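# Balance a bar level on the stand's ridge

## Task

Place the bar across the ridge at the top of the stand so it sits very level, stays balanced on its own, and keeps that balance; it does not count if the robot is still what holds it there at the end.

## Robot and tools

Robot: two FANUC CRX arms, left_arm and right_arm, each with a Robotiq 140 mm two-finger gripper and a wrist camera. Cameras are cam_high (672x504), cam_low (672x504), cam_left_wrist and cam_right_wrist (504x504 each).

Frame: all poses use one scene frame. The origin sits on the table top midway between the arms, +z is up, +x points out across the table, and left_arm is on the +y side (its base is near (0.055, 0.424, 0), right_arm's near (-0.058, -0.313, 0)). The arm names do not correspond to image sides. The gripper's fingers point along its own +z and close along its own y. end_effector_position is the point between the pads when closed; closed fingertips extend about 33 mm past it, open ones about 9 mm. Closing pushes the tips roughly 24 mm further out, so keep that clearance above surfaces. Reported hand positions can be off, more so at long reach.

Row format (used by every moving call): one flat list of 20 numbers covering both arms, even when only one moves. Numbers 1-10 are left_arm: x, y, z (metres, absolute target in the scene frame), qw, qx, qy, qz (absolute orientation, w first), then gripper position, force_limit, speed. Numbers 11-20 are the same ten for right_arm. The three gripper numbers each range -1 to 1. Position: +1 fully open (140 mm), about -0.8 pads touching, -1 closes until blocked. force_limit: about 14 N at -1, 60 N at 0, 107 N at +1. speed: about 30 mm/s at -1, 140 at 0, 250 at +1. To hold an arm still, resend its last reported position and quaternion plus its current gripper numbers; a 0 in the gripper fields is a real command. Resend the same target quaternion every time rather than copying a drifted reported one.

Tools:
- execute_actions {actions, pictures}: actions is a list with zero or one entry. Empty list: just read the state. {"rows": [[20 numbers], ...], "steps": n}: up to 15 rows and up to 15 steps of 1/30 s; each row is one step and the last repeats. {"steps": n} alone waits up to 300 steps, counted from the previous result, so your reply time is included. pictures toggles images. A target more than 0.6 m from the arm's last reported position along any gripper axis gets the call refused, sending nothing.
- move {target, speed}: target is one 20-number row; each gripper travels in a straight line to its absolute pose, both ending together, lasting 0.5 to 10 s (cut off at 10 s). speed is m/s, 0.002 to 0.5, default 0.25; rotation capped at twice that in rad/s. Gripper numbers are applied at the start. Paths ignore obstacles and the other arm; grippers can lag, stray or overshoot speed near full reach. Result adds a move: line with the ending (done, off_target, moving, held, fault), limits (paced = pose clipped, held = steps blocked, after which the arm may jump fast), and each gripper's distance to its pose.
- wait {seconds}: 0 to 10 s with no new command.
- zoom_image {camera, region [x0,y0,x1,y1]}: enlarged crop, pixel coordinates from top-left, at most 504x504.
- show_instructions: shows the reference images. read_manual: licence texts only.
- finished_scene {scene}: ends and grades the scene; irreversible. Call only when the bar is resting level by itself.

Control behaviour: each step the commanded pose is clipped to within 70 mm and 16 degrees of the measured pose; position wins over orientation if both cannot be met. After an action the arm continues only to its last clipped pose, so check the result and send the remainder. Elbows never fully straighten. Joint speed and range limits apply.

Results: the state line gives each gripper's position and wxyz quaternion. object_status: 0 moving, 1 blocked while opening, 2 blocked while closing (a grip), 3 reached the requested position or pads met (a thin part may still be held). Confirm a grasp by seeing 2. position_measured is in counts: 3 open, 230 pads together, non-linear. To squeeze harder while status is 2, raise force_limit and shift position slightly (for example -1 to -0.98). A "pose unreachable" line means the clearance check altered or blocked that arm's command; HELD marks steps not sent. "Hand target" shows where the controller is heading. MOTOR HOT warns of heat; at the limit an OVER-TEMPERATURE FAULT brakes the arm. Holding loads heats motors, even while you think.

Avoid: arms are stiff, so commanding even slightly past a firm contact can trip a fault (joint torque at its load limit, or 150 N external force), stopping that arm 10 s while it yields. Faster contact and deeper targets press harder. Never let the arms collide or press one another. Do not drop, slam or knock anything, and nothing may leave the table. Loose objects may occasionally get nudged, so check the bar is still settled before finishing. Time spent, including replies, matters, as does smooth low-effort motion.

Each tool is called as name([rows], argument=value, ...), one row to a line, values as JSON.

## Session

execute_actions(actions=[])

Scene clock: 0.00 s of 4100.00 s.
left_arm: end_effector_position=(+0.3666, +0.6375, +0.2697) position_measured=3 object_status=3 end_effector_quat_wxyz=(-0.169, +0.451, +0.876, +0.029) | right_arm: end_effector_position=(+0.5413, -0.2258, +0.2486) position_measured=3 object_status=3 end_effector_quat_wxyz=(-0.139, +0.637, +0.484, +0.583)
Joint positions: left_arm=[ 0.614 -0.045  0.079 -0.337 -1.79   3.081] | right_arm=[-0.386  0.108 -0.179 -1.369 -1.199 -2.523]
Joint velocities: left_arm=[ 0.     0.    -0.     0.001  0.     0.001] | right_arm=[-0.    -0.    -0.     0.     0.001  0.001]
Hand target (left_arm): +0.367, +0.637, +0.270; -0.169, +0.451, +0.876, +0.029
Hand target (right_arm): +0.541, -0.226, +0.249; -0.139, +0.637, +0.484, +0.583

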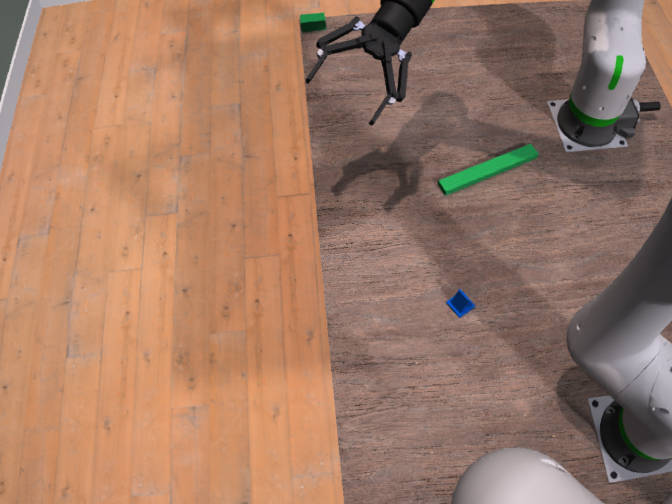

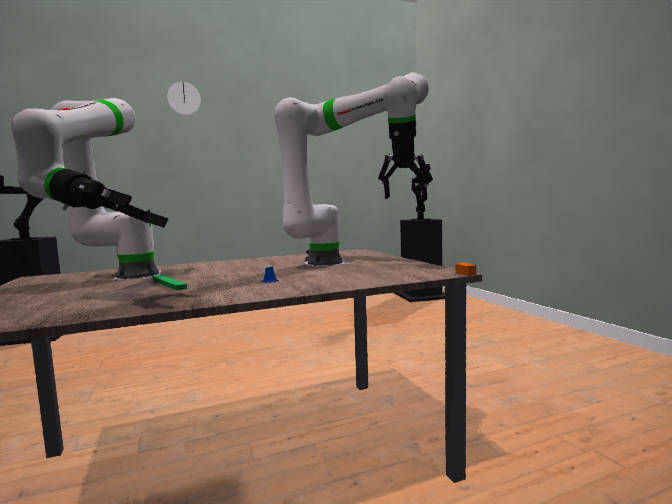

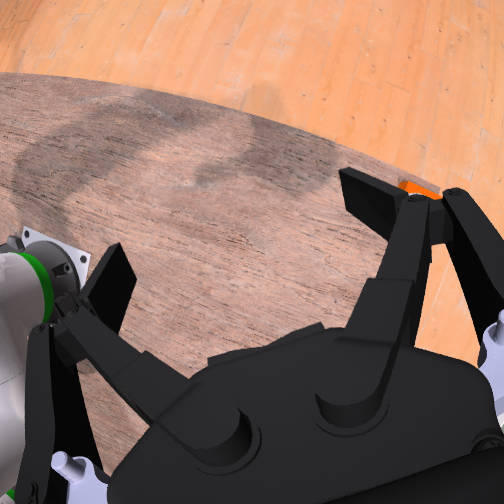

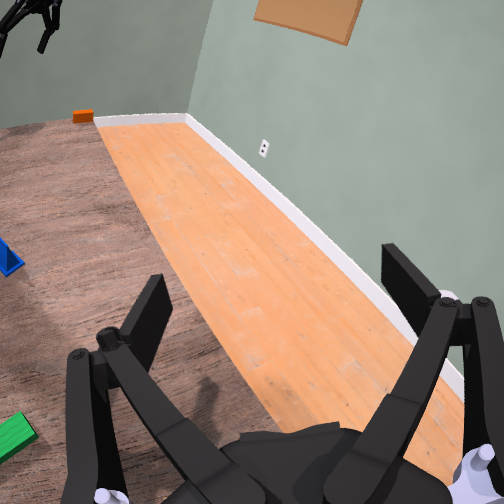

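move(target=[0.3,0.15,0.22,0,0.8,0.6,0,0.3,0,0,0.48,-0.45,0.27,-0.139,0.637,0.484,0.583,1,0,0], speed=0.4)

zoom_image(camera="cam_left_wrist", region=[150, 50, 400, 300])

move(target=[0.208,-0.203,0.07,0,0.982,0.191,0,0.3,0,0,0.48,-0.45,0.27,-0.139,0.637,0.484,0.583,1,0,0], speed=0.3)

zoom_image(camera="cam_high", region=[410, 130, 610, 330])

zoom_image(camera="cam_low", region=[130, 230, 300, 310])

Scene clock: 12.13 s of 4100.00 s.
left_arm: end_effector_position=(+0.2997, +0.1509, +0.2197) position_measured=91 object_status=3 end_effector_quat_wxyz=(+0.001, +0.800, +0.600, +0.000) | right_arm: end_effector_position=(+0.4804, -0.4497, +0.2704) position_measured=3 object_status=3 end_effector_quat_wxyz=(-0.139, +0.637, +0.484, +0.584)
Joint positions: left_arm=[-0.485 -0.218 -0.239  0.    -1.547  3.333] | right_arm=[-0.833  0.288  0.086 -1.266 -1.64  -2.493]
Joint velocities: left_arm=[-0.003  0.003  0.003 -0.002 -0.004  0.002] | right_arm=[ 0.002 -0.001 -0.     0.    -0.001 -0.   ]
Hand target (left_arm): +0.300, +0.151, +0.220; +0.001, +0.800, +0.600, +0.000
Hand target (right_arm): +0.480, -0.450, +0.270; -0.139, +0.637, +0.484, +0.584
Off the commanded pose (left_arm): 0.001 m, 0 deg.
Off the commanded pose (right_arm): 0.001 m, 0 deg.
After step 90, 7.13 s passed at rest.
move: done; limits=paced

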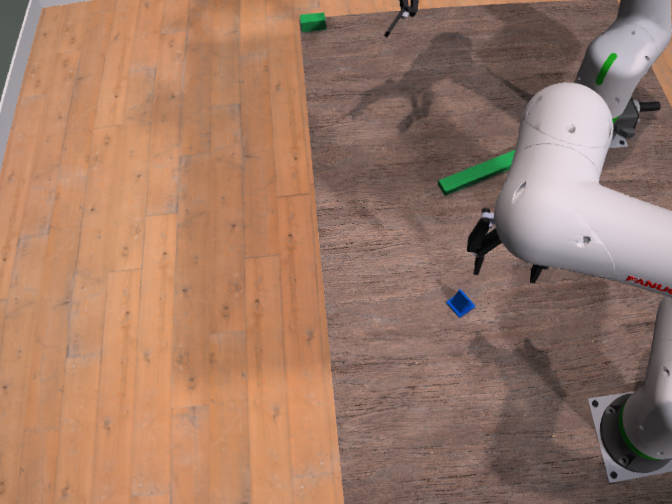

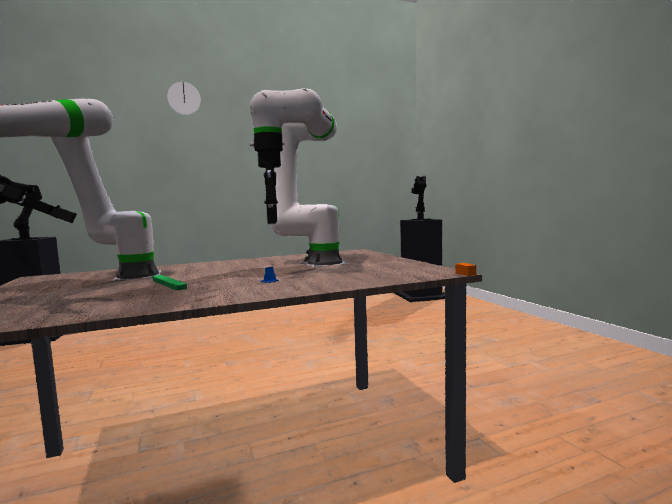

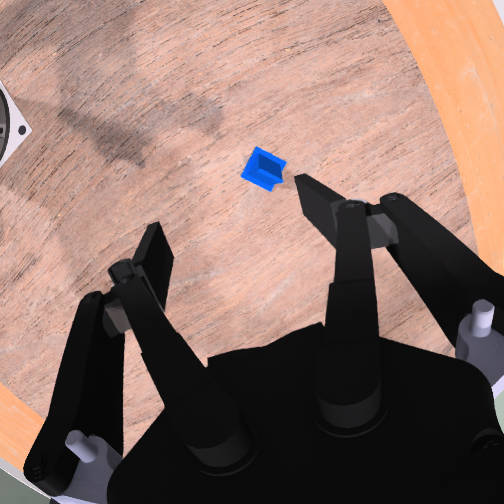

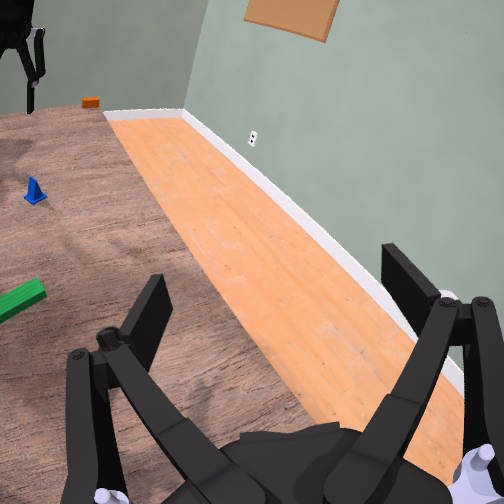

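Region (150, 50, 400, 300) of cam_left_wrist's 504x504 image, scaled by 2.016, with more detail than that image has.

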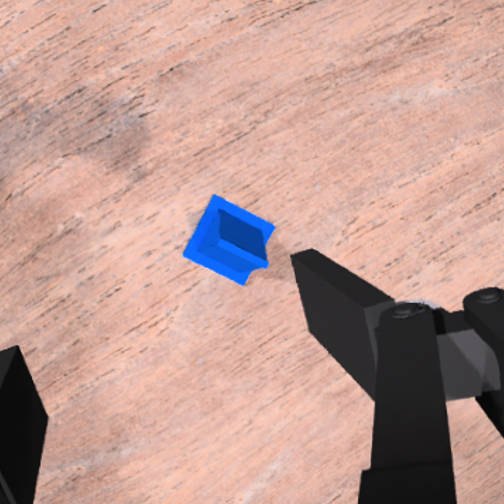

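Scene clock: 14.17 s of 4100.00 s.
left_arm: end_effector_position=(+0.2080, -0.2031, +0.0708) position_measured=91 object_status=3 end_effector_quat_wxyz=(+0.001, +0.982, +0.191, -0.000) | right_arm: end_effector_position=(+0.4800, -0.4500, +0.2700) position_measured=3 object_status=3 end_effector_quat_wxyz=(-0.139, +0.637, +0.484, +0.583)
Joint positions: left_arm=[-1.137  0.551  0.3    0.    -1.318  3.083] | right_arm=[-0.834  0.288  0.085 -1.264 -1.64  -2.493]
Joint velocities: left_arm=[-0.001  0.002  0.005 -0.    -0.003 -0.   ] | right_arm=[0.002 0.    0.    0.    0.001 0.001]
Hand target (left_arm): +0.208, -0.203, +0.071; +0.001, +0.982, +0.191, -0.000
Hand target (right_arm): +0.480, -0.450, +0.270; -0.139, +0.637, +0.484, +0.583
Off the commanded pose (left_arm): 0.001 m, 0 deg.
Off the commanded pose (right_arm): 0.000 m, 0 deg.
move: done

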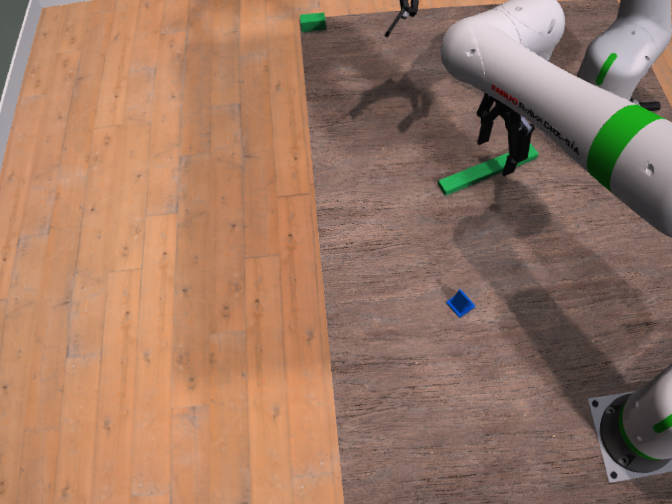

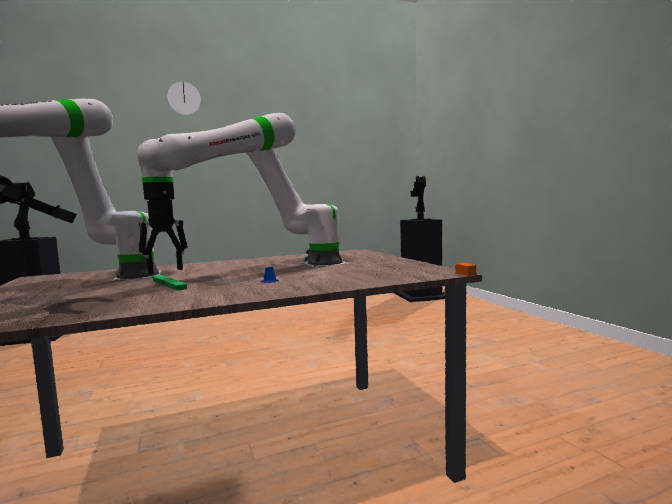

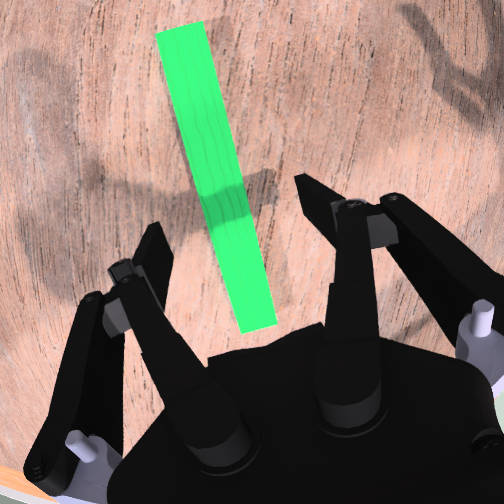

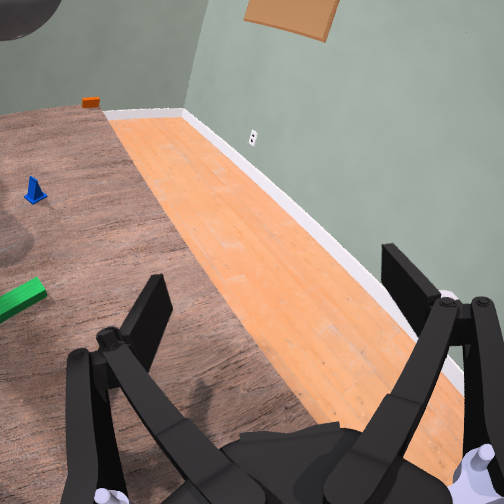

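Region (410, 130, 610, 330) of cam_high's 672x504 image, scaled by 2.520, with more detail than that image has.

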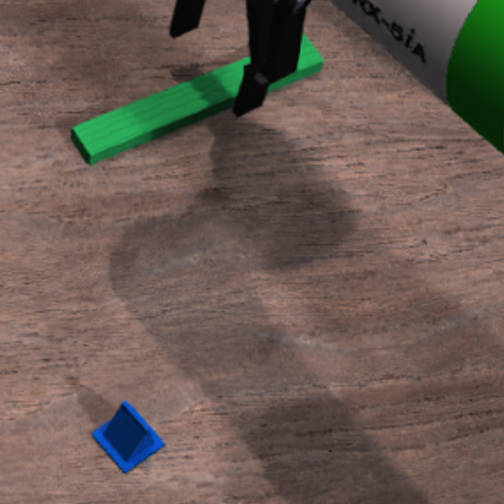

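Region (130, 230, 300, 310) of cam_low's 672x504 image, scaled by 2.965, with more detail than that image has; it fills the top 237 rows of this view, and the rest is white.

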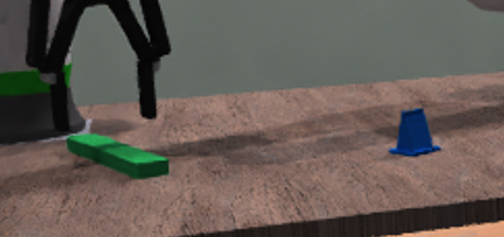

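move(target=[0.2155,-0.200,0.037,0,0.982,0.191,0,0,0,0,0.48,-0.45,0.27,-0.139,0.637,0.484,0.583,1,0,0], speed=0.08)

move(target=[0.2155,-0.200,0.037,0,0.982,0.191,0,-1,-0.3,-0.5,0.48,-0.45,0.27,-0.139,0.637,0.484,0.583,1,0,0])

zoom_image(camera="cam_high", region=[430, 110, 550, 210])

Scene clock: 18.17 s of 4100.00 s.
left_arm: end_effector_position=(+0.2156, -0.2001, +0.0370) position_measured=129 object_status=3 end_effector_quat_wxyz=(-0.000, +0.982, +0.191, +0.000) | right_arm: end_effector_position=(+0.4800, -0.4500, +0.2700) position_measured=3 object_status=3 end_effector_quat_wxyz=(-0.139, +0.637, +0.484, +0.583)
Joint positions: left_arm=[-1.125  0.574  0.253 -0.    -1.25   3.071] | right_arm=[-0.834  0.288  0.085 -1.264 -1.64  -2.493]
Joint velocities: left_arm=[ 0.    -0.001 -0.001 -0.     0.001  0.001] | right_arm=[ 0.001  0.001  0.    -0.001  0.    -0.001]
Hand target (left_arm): +0.216, -0.200, +0.037; -0.000, +0.982, +0.191, -0.000
Hand target (right_arm): +0.480, -0.450, +0.270; -0.139, +0.637, +0.484, +0.583
Off the commanded pose (left_arm): 0.000 m, 0 deg.
Off the commanded pose (right_arm): 0.000 m, 0 deg.
After step 90, 0.20 s passed at rest.
move: done

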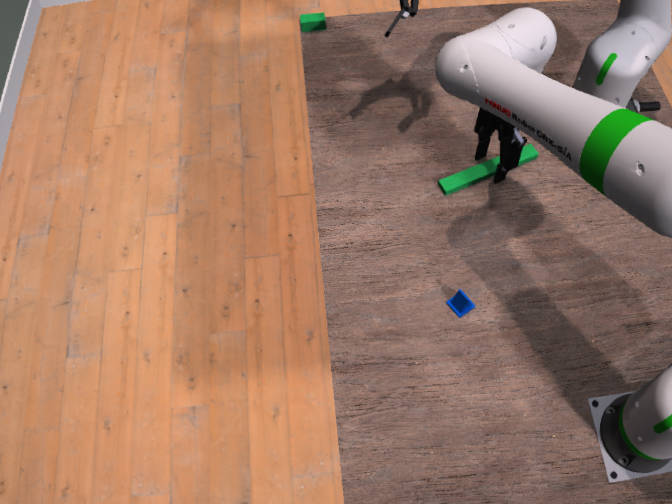

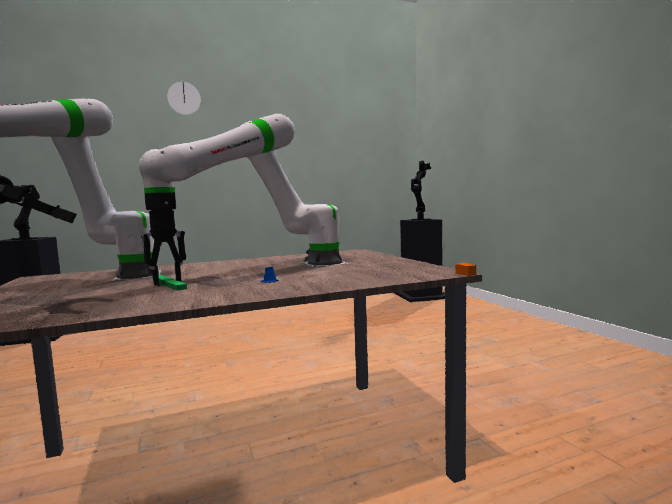

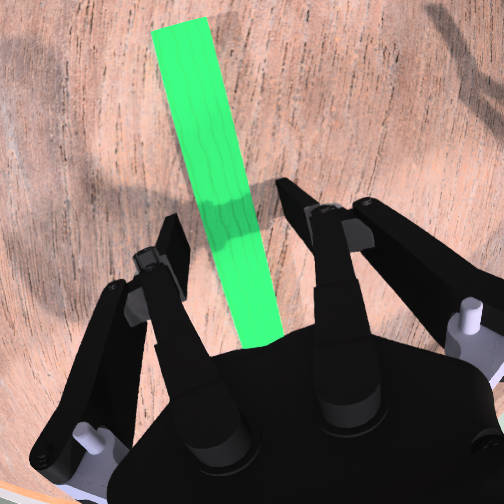

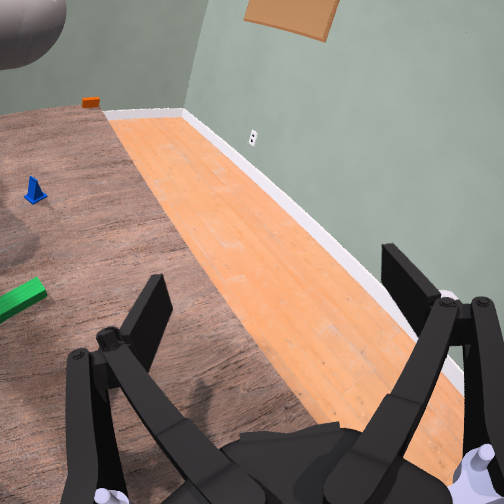

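Scene clock: 18.87 s of 4100.00 s.
left_arm: end_effector_position=(+0.2155, -0.2000, +0.0369) position_measured=183 object_status=2 end_effector_quat_wxyz=(-0.000, +0.982, +0.191, +0.000) | right_arm: end_effector_position=(+0.4800, -0.4500, +0.2700) position_measured=3 object_status=3 end_effector_quat_wxyz=(-0.139, +0.637, +0.484, +0.583)
Joint positions: left_arm=[-1.125  0.574  0.252 -0.    -1.249  3.071] | right_arm=[-0.834  0.288  0.085 -1.264 -1.64  -2.493]
Joint velocities: left_arm=[ 0.    -0.002 -0.     0.     0.    -0.002] | right_arm=[-0.001 -0.    -0.    -0.    -0.    -0.   ]
Hand target (left_arm): +0.216, -0.200, +0.037; -0.000, +0.982, +0.191, -0.000
Hand target (right_arm): +0.480, -0.450, +0.270; -0.139, +0.637, +0.484, +0.583
Off the commanded pose (left_arm): 0.000 m, 0 deg.
Off the commanded pose (right_arm): 0.000 m, 0 deg.
move: done

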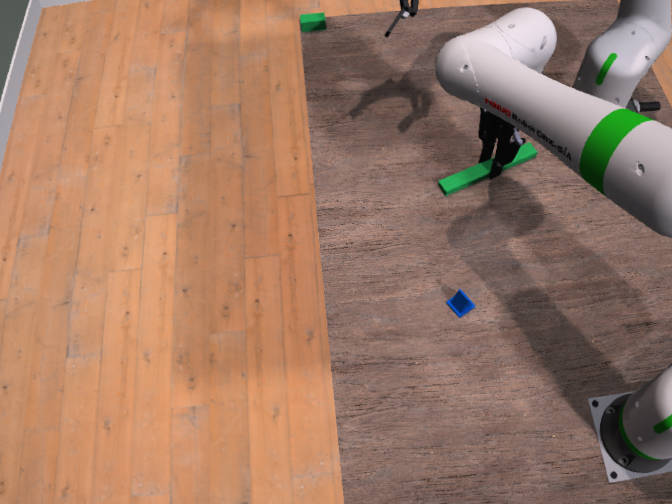

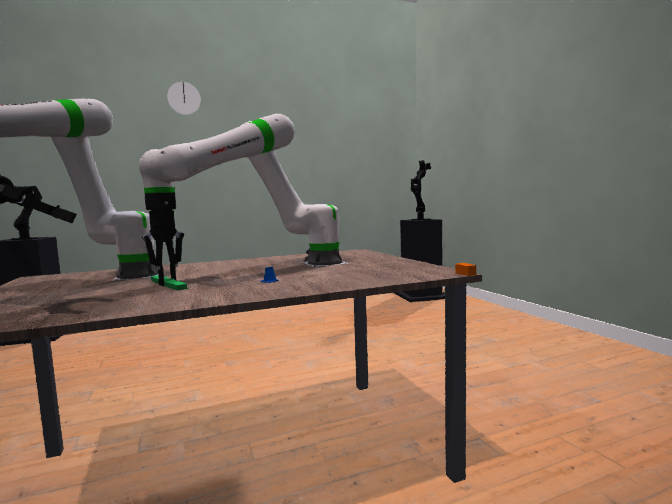

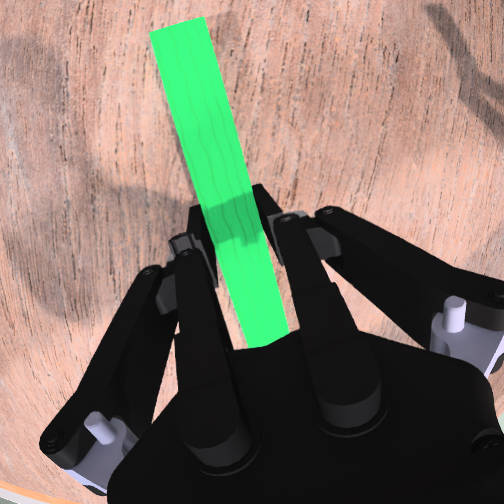

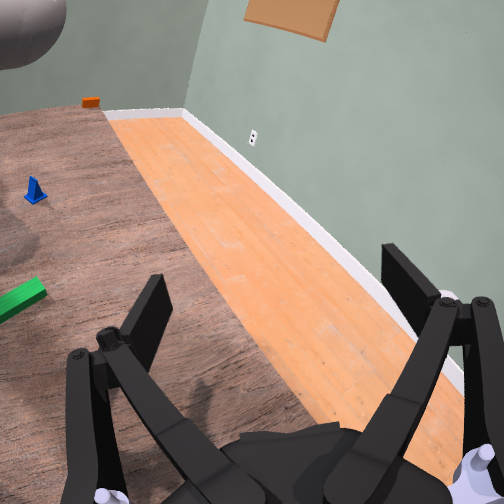

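Region (430, 110, 550, 210) of cam_high's 672x504 image, scaled by 4.200, with more detail than that image has.

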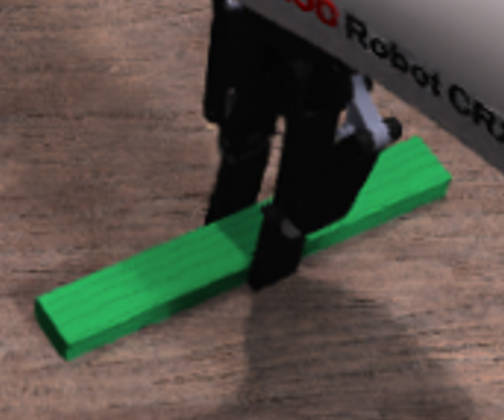

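move(target=[0.225,-0.19,0.11,0,0.982,0.191,0,-1,-0.3,-0.5,0.48,-0.45,0.27,-0.139,0.637,0.484,0.583,1,0,0], speed=0.15)

move(target=[0.353,0.139,0.105,0,0.966,0.259,0,-1,-0.3,-0.5,0.48,-0.45,0.27,-0.139,0.637,0.484,0.583,1,0,0])

zoom_image(camera="cam_high", region=[400, 230, 540, 350])

zoom_image(camera="cam_low", region=[230, 240, 310, 290])

Scene clock: 23.80 s of 4100.00 s.
left_arm: end_effector_position=(+0.2249, -0.1898, +0.1099) position_measured=183 object_status=2 end_effector_quat_wxyz=(-0.000, +0.982, +0.191, -0.000) | right_arm: end_effector_position=(+0.4800, -0.4500, +0.2700) position_measured=3 object_status=3 end_effector_quat_wxyz=(-0.139, +0.637, +0.484, +0.583)
Joint positions: left_arm=[-1.104  0.509  0.33   0.    -1.392  3.051] | right_arm=[-0.834  0.288  0.085 -1.264 -1.64  -2.493]
Joint velocities: left_arm=[ 0.    -0.002  0.002  0.001 -0.002 -0.001] | right_arm=[-0.001 -0.     0.     0.     0.001 -0.001]
Hand target (left_arm): +0.225, -0.190, +0.110; -0.000, +0.982, +0.191, +0.000
Hand target (right_arm): +0.480, -0.450, +0.270; -0.139, +0.637, +0.484, +0.583
Off the commanded pose (left_arm): 0.000 m, 0 deg.
Off the commanded pose (right_arm): 0.000 m, 0 deg.
After step 90, 1.03 s passed at rest.
move: done

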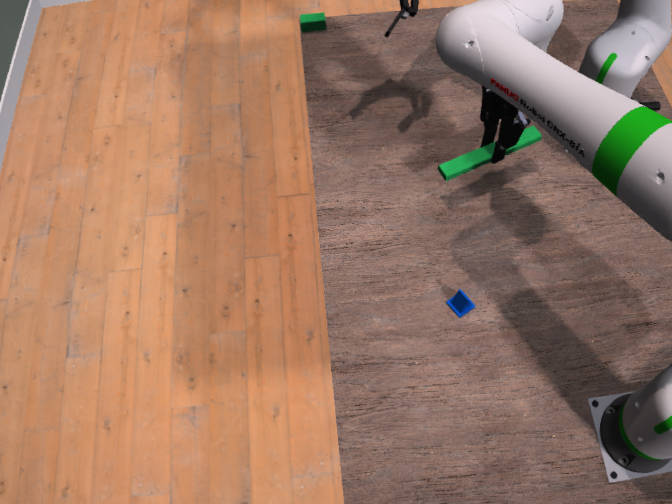

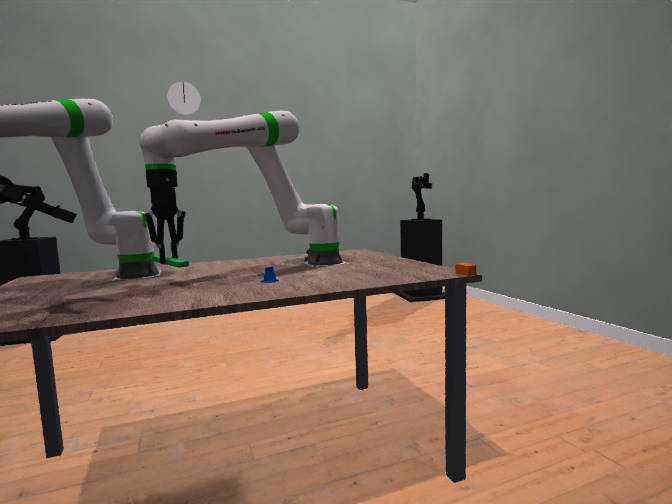

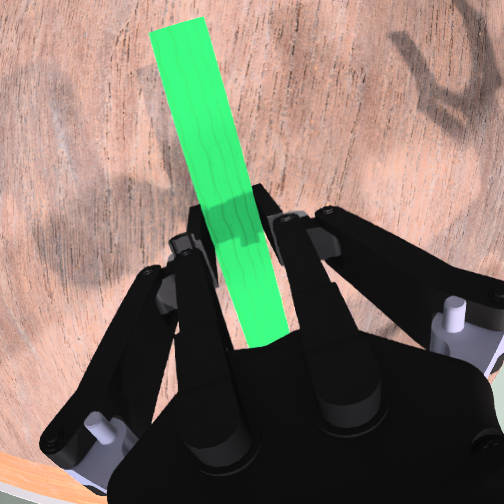

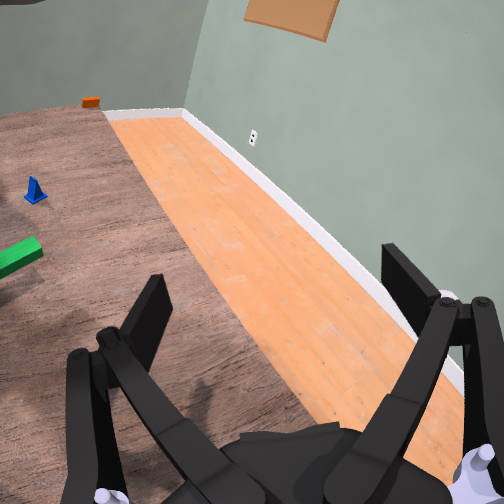

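Scene clock: 25.73 s of 4100.00 s.
left_arm: end_effector_position=(+0.3532, +0.1388, +0.1044) position_measured=183 object_status=2 end_effector_quat_wxyz=(-0.001, +0.966, +0.259, +0.000) | right_arm: end_effector_position=(+0.4800, -0.4500, +0.2700) position_measured=3 object_status=3 end_effector_quat_wxyz=(-0.139, +0.637, +0.484, +0.583)
Joint positions: left_arm=[-0.451 -0.042 -0.358 -0.001 -1.256  2.538] | right_arm=[-0.834  0.288  0.085 -1.264 -1.64  -2.493]
Joint velocities: left_arm=[ 0.003 -0.002 -0.001  0.002  0.    -0.002] | right_arm=[-0.001 -0.    -0.     0.     0.    -0.001]
Hand target (left_arm): +0.353, +0.139, +0.104; -0.001, +0.966, +0.259, +0.000
Hand target (right_arm): +0.480, -0.450, +0.270; -0.139, +0.637, +0.484, +0.583
Off the commanded pose (left_arm): 0.001 m, 0 deg.
Off the commanded pose (right_arm): 0.000 m, 0 deg.
move: done

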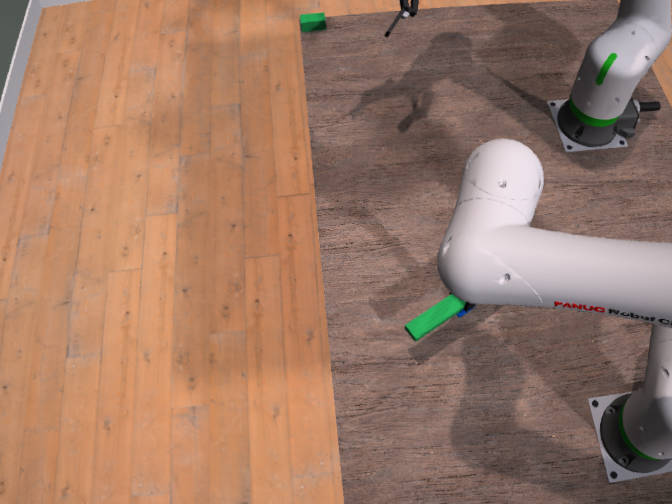

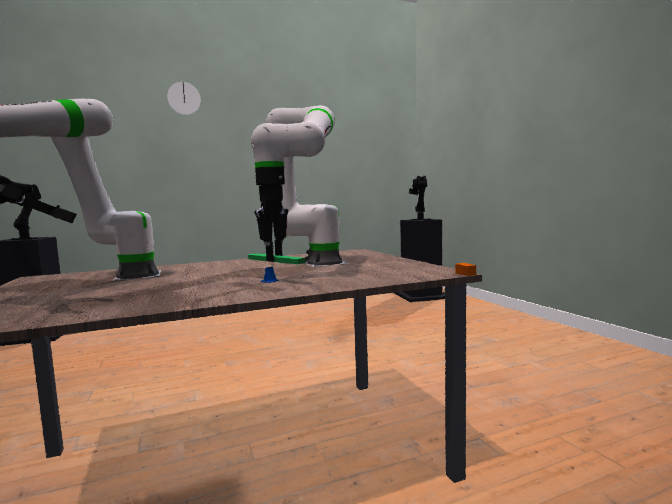

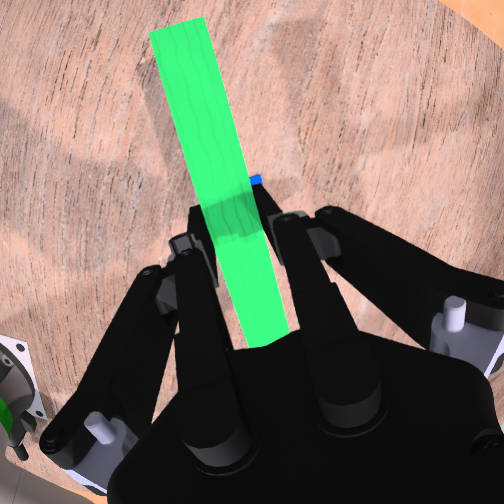

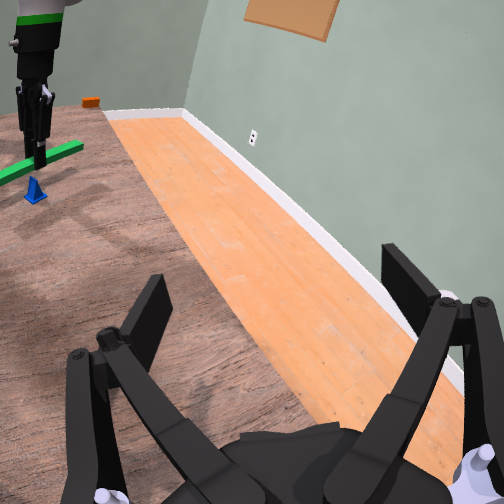

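Region (400, 230, 540, 350) of cam_high's 672x504 image, scaled by 3.600, with more detail than that image has; it fills the top 432 rows of this view, and the rest is white.

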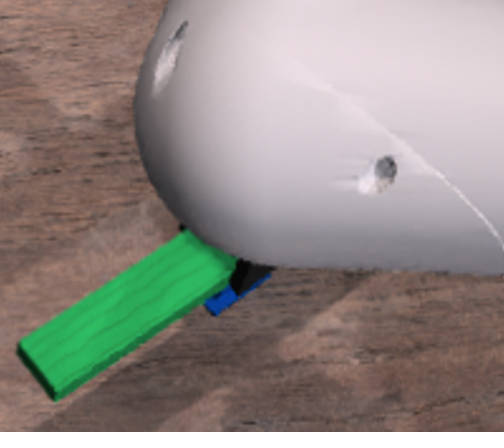

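Region (230, 240, 310, 290) of cam_low's 672x504 image, scaled by 6.300, with more detail than that image has; it fills the top 315 rows of this view, and the rest is white.

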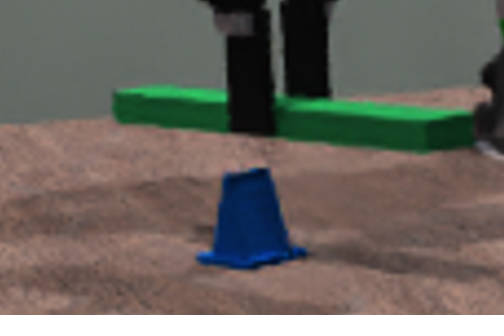

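move(target=[0.352,0.121,0.10,0,0.966,0.259,0,-1,-0.3,-0.5,0.50,-0.14,0.16,-0.445,0.251,0.759,0.402,1,0,0], speed=0.3)

zoom_image(camera="cam_low", region=[230, 240, 310, 290])

Scene clock: 33.13 s of 4100.00 s.
left_arm: end_effector_position=(+0.3520, +0.1210, +0.1000) position_measured=183 object_status=2 end_effector_quat_wxyz=(+0.000, +0.966, +0.259, +0.000) | right_arm: end_effector_position=(+0.4994, -0.1416, +0.1605) position_measured=3 object_status=3 end_effector_quat_wxyz=(-0.446, +0.253, +0.760, +0.401)
Joint positions: left_arm=[-0.492 -0.01  -0.337  0.    -1.243  2.578] | right_arm=[-0.112  0.915  0.782 -1.148 -2.11  -2.388]
Joint velocities: left_arm=[-0.     0.    -0.     0.     0.     0.001] | right_arm=[ 0.003  0.004  0.006 -0.002 -0.003 -0.005]
Hand target (left_arm): +0.352, +0.121, +0.100; +0.000, +0.966, +0.259, +0.000
Hand target (right_arm): +0.499, -0.142, +0.160; -0.446, +0.253, +0.760, +0.400
Off the commanded pose (left_arm): 0.000 m, 0 deg.
Off the commanded pose (right_arm): 0.002 m, 0 deg.
After step 90, 1.93 s passed at rest.
move: done

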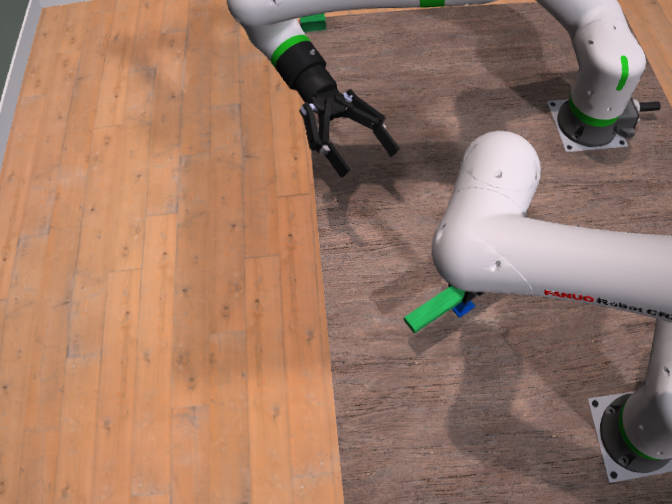

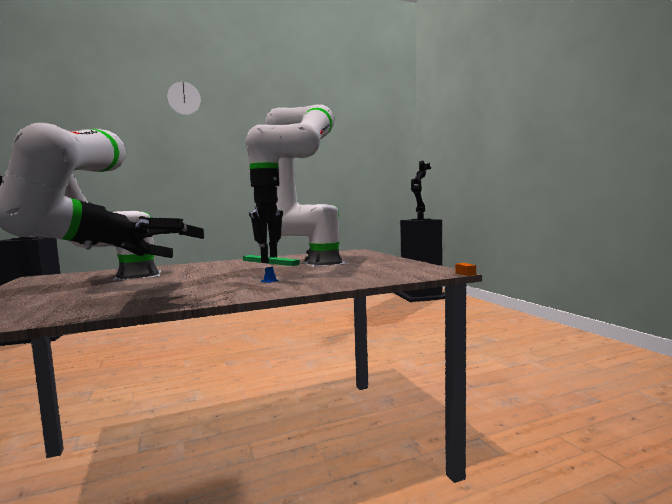

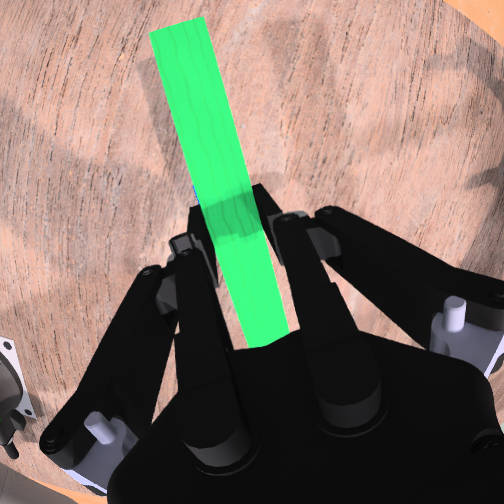

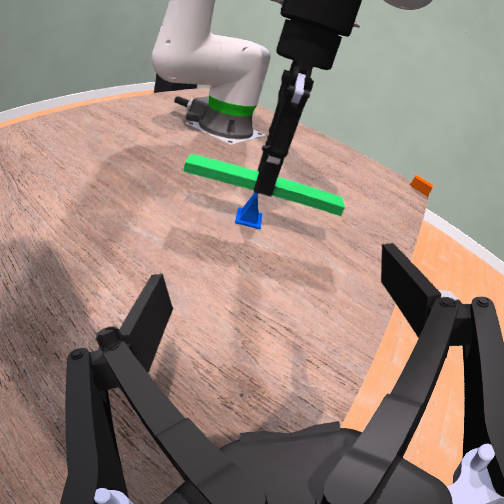

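Region (230, 240, 310, 290) of cam_low's 672x504 image, scaled by 6.300, with more detail than that image has; it fills the top 315 rows of this view, and the rest is white.

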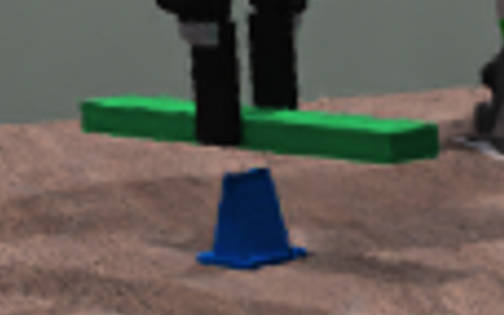

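zoom_image(camera="cam_right_wrist", region=[175, 130, 355, 250])

Region (175, 130, 355, 250) of cam_right_wrist's 504x504 image, scaled by 2.800, with more detail than that image has.

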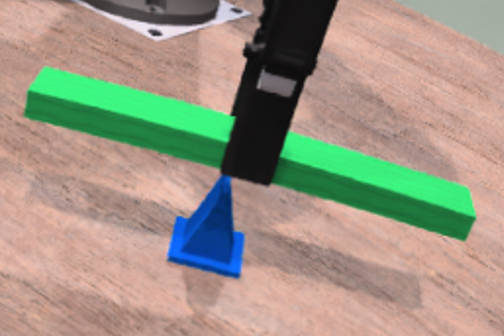

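move(target=[0.341,0.118,0.093,0,0.966,0.259,0,-1,-0.3,-0.5,0.50,-0.14,0.16,-0.445,0.251,0.759,0.402,1,0,0], speed=0.02)

zoom_image(camera="cam_low", region=[230, 240, 310, 290])

zoom_image(camera="cam_right_wrist", region=[175, 130, 355, 250])

Scene clock: 40.07 s of 4100.00 s.
left_arm: end_effector_position=(+0.3411, +0.1180, +0.0930) position_measured=183 object_status=2 end_effector_quat_wxyz=(+0.000, +0.966, +0.259, -0.000) | right_arm: end_effector_position=(+0.5000, -0.1400, +0.1600) position_measured=3 object_status=3 end_effector_quat_wxyz=(-0.445, +0.251, +0.760, +0.402)
Joint positions: left_arm=[-0.511 -0.018 -0.362  0.    -1.226  2.598] | right_arm=[-0.111  0.916  0.783 -1.15  -2.108 -2.385]
Joint velocities: left_arm=[-0.002 -0.001 -0.002 -0.     0.001  0.002] | right_arm=[-0.001 -0.     0.    -0.    -0.     0.002]
Hand target (left_arm): +0.341, +0.118, +0.093; +0.000, +0.966, +0.259, -0.000
Hand target (right_arm): +0.500, -0.140, +0.160; -0.445, +0.251, +0.759, +0.402
Off the commanded pose (left_arm): 0.000 m, 0 deg.
Off the commanded pose (right_arm): 0.000 m, 0 deg.
After step 120, 2.03 s passed at rest.
move: done

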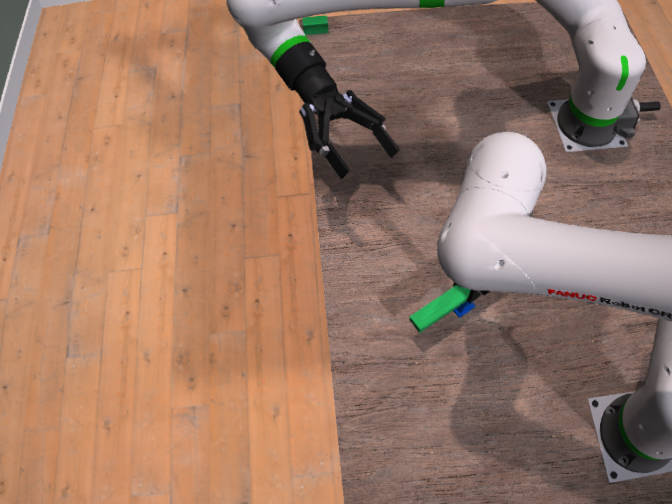

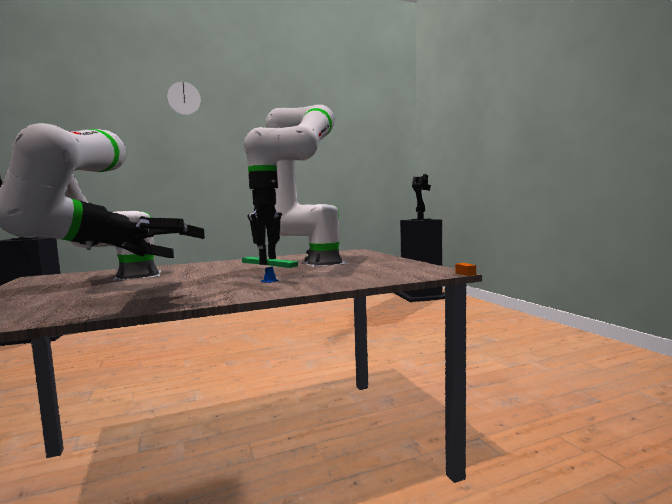

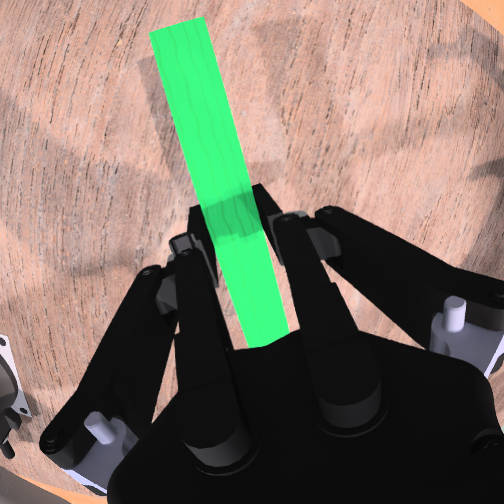

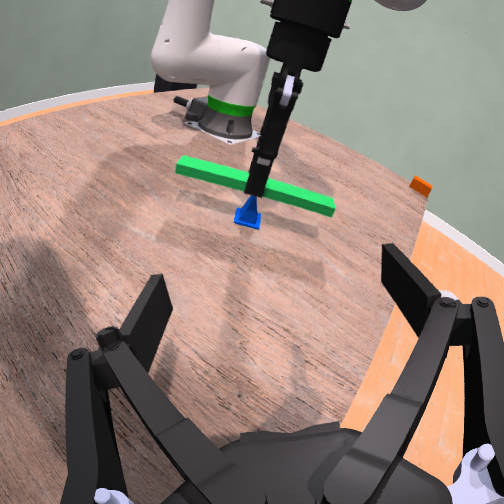

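Region (230, 240, 310, 290) of cam_low's 672x504 image, scaled by 6.300, with more detail than that image has; it fills the top 315 rows of this view, and the rest is white.

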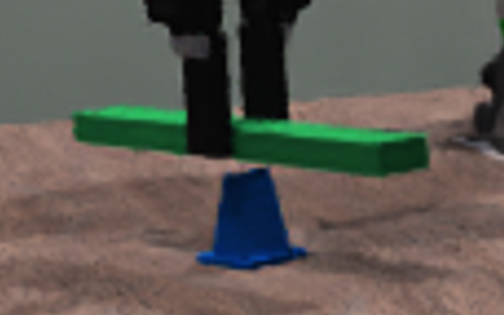

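Region (175, 130, 355, 250) of cam_right_wrist's 504x504 image, scaled by 2.800, with more detail than that image has.

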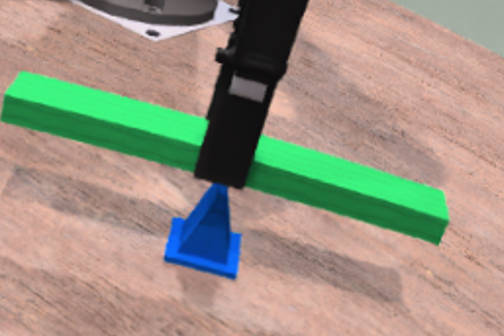

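move(target=[0.3405,0.123,0.089,0,0.9455,0.3256,0,-1,-0.3,-0.5,0.50,-0.14,0.16,-0.445,0.251,0.759,0.402,1,0,0], speed=0.04)

zoom_image(camera="cam_low", region=[230, 240, 310, 290])

zoom_image(camera="cam_right_wrist", region=[165, 130, 345, 250])

Scene clock: 45.77 s of 4100.00 s.
left_arm: end_effector_position=(+0.3405, +0.1230, +0.0890) position_measured=183 object_status=2 end_effector_quat_wxyz=(+0.000, +0.946, +0.325, -0.000) | right_arm: end_effector_position=(+0.5000, -0.1400, +0.1600) position_measured=3 object_status=3 end_effector_quat_wxyz=(-0.445, +0.251, +0.759, +0.402)
Joint positions: left_arm=[-0.501 -0.024 -0.379  0.    -1.216  2.726] | right_arm=[-0.111  0.916  0.782 -1.15  -2.108 -2.385]
Joint velocities: left_arm=[ 0.     0.    -0.     0.     0.001  0.004] | right_arm=[0.002 0.    0.    0.    0.002 0.001]
Hand target (left_arm): +0.341, +0.123, +0.089; -0.000, +0.946, +0.326, -0.000
Hand target (right_arm): +0.500, -0.140, +0.160; -0.445, +0.251, +0.759, +0.402
Off the commanded pose (left_arm): 0.000 m, 0 deg.
Off the commanded pose (right_arm): 0.000 m, 0 deg.
After step 90, 0.73 s passed at rest.
move: done

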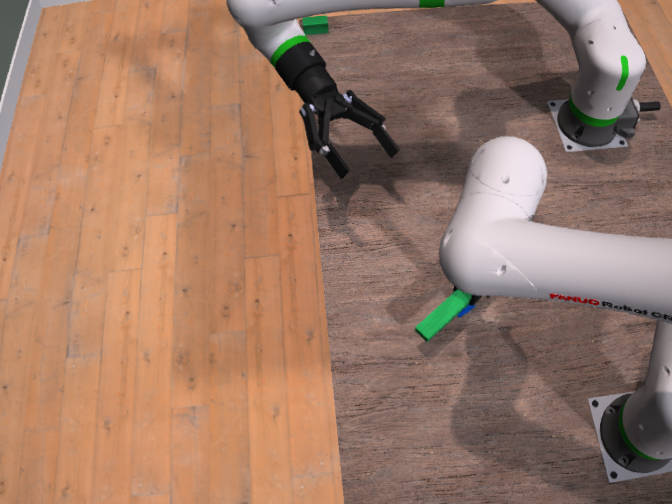

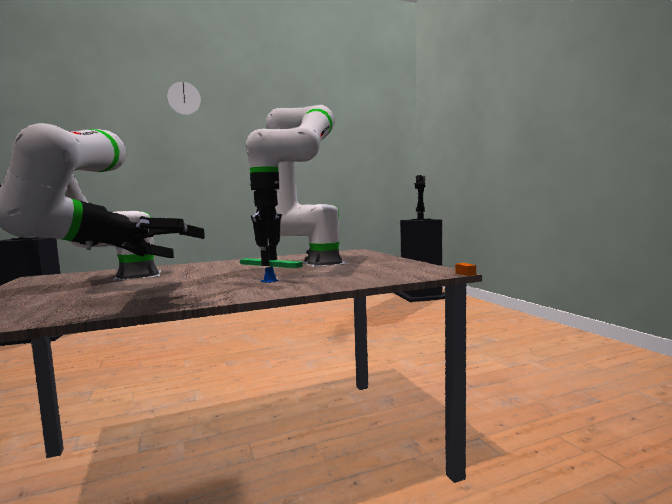

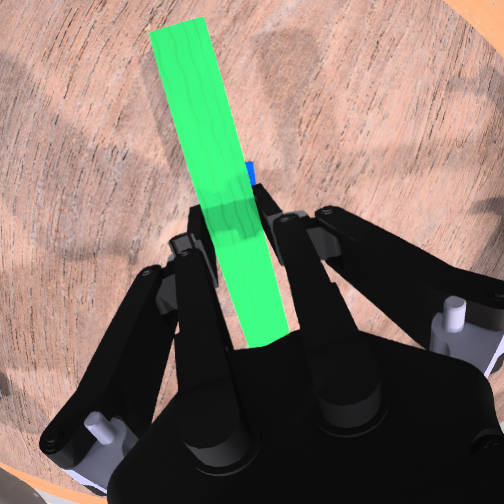

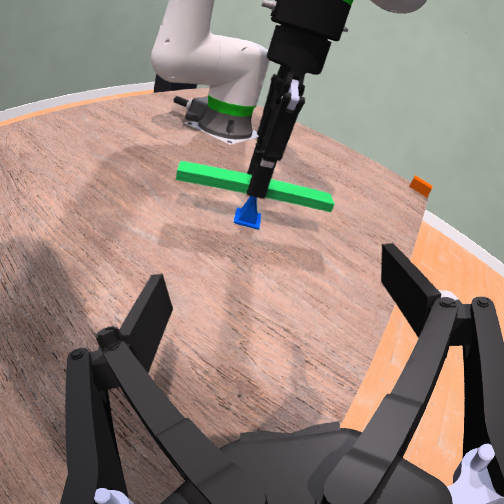

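Region (230, 240, 310, 290) of cam_low's 672x504 image, scaled by 6.300, with more detail than that image has; it fills the top 315 rows of this view, and the rest is white.

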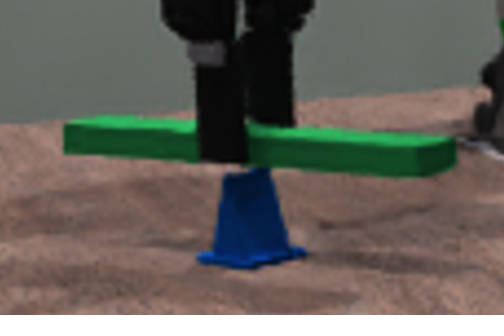

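Region (165, 130, 345, 250) of cam_right_wrist's 504x504 image, scaled by 2.800, with more detail than that image has.

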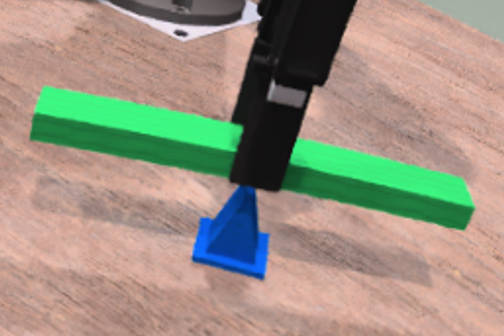

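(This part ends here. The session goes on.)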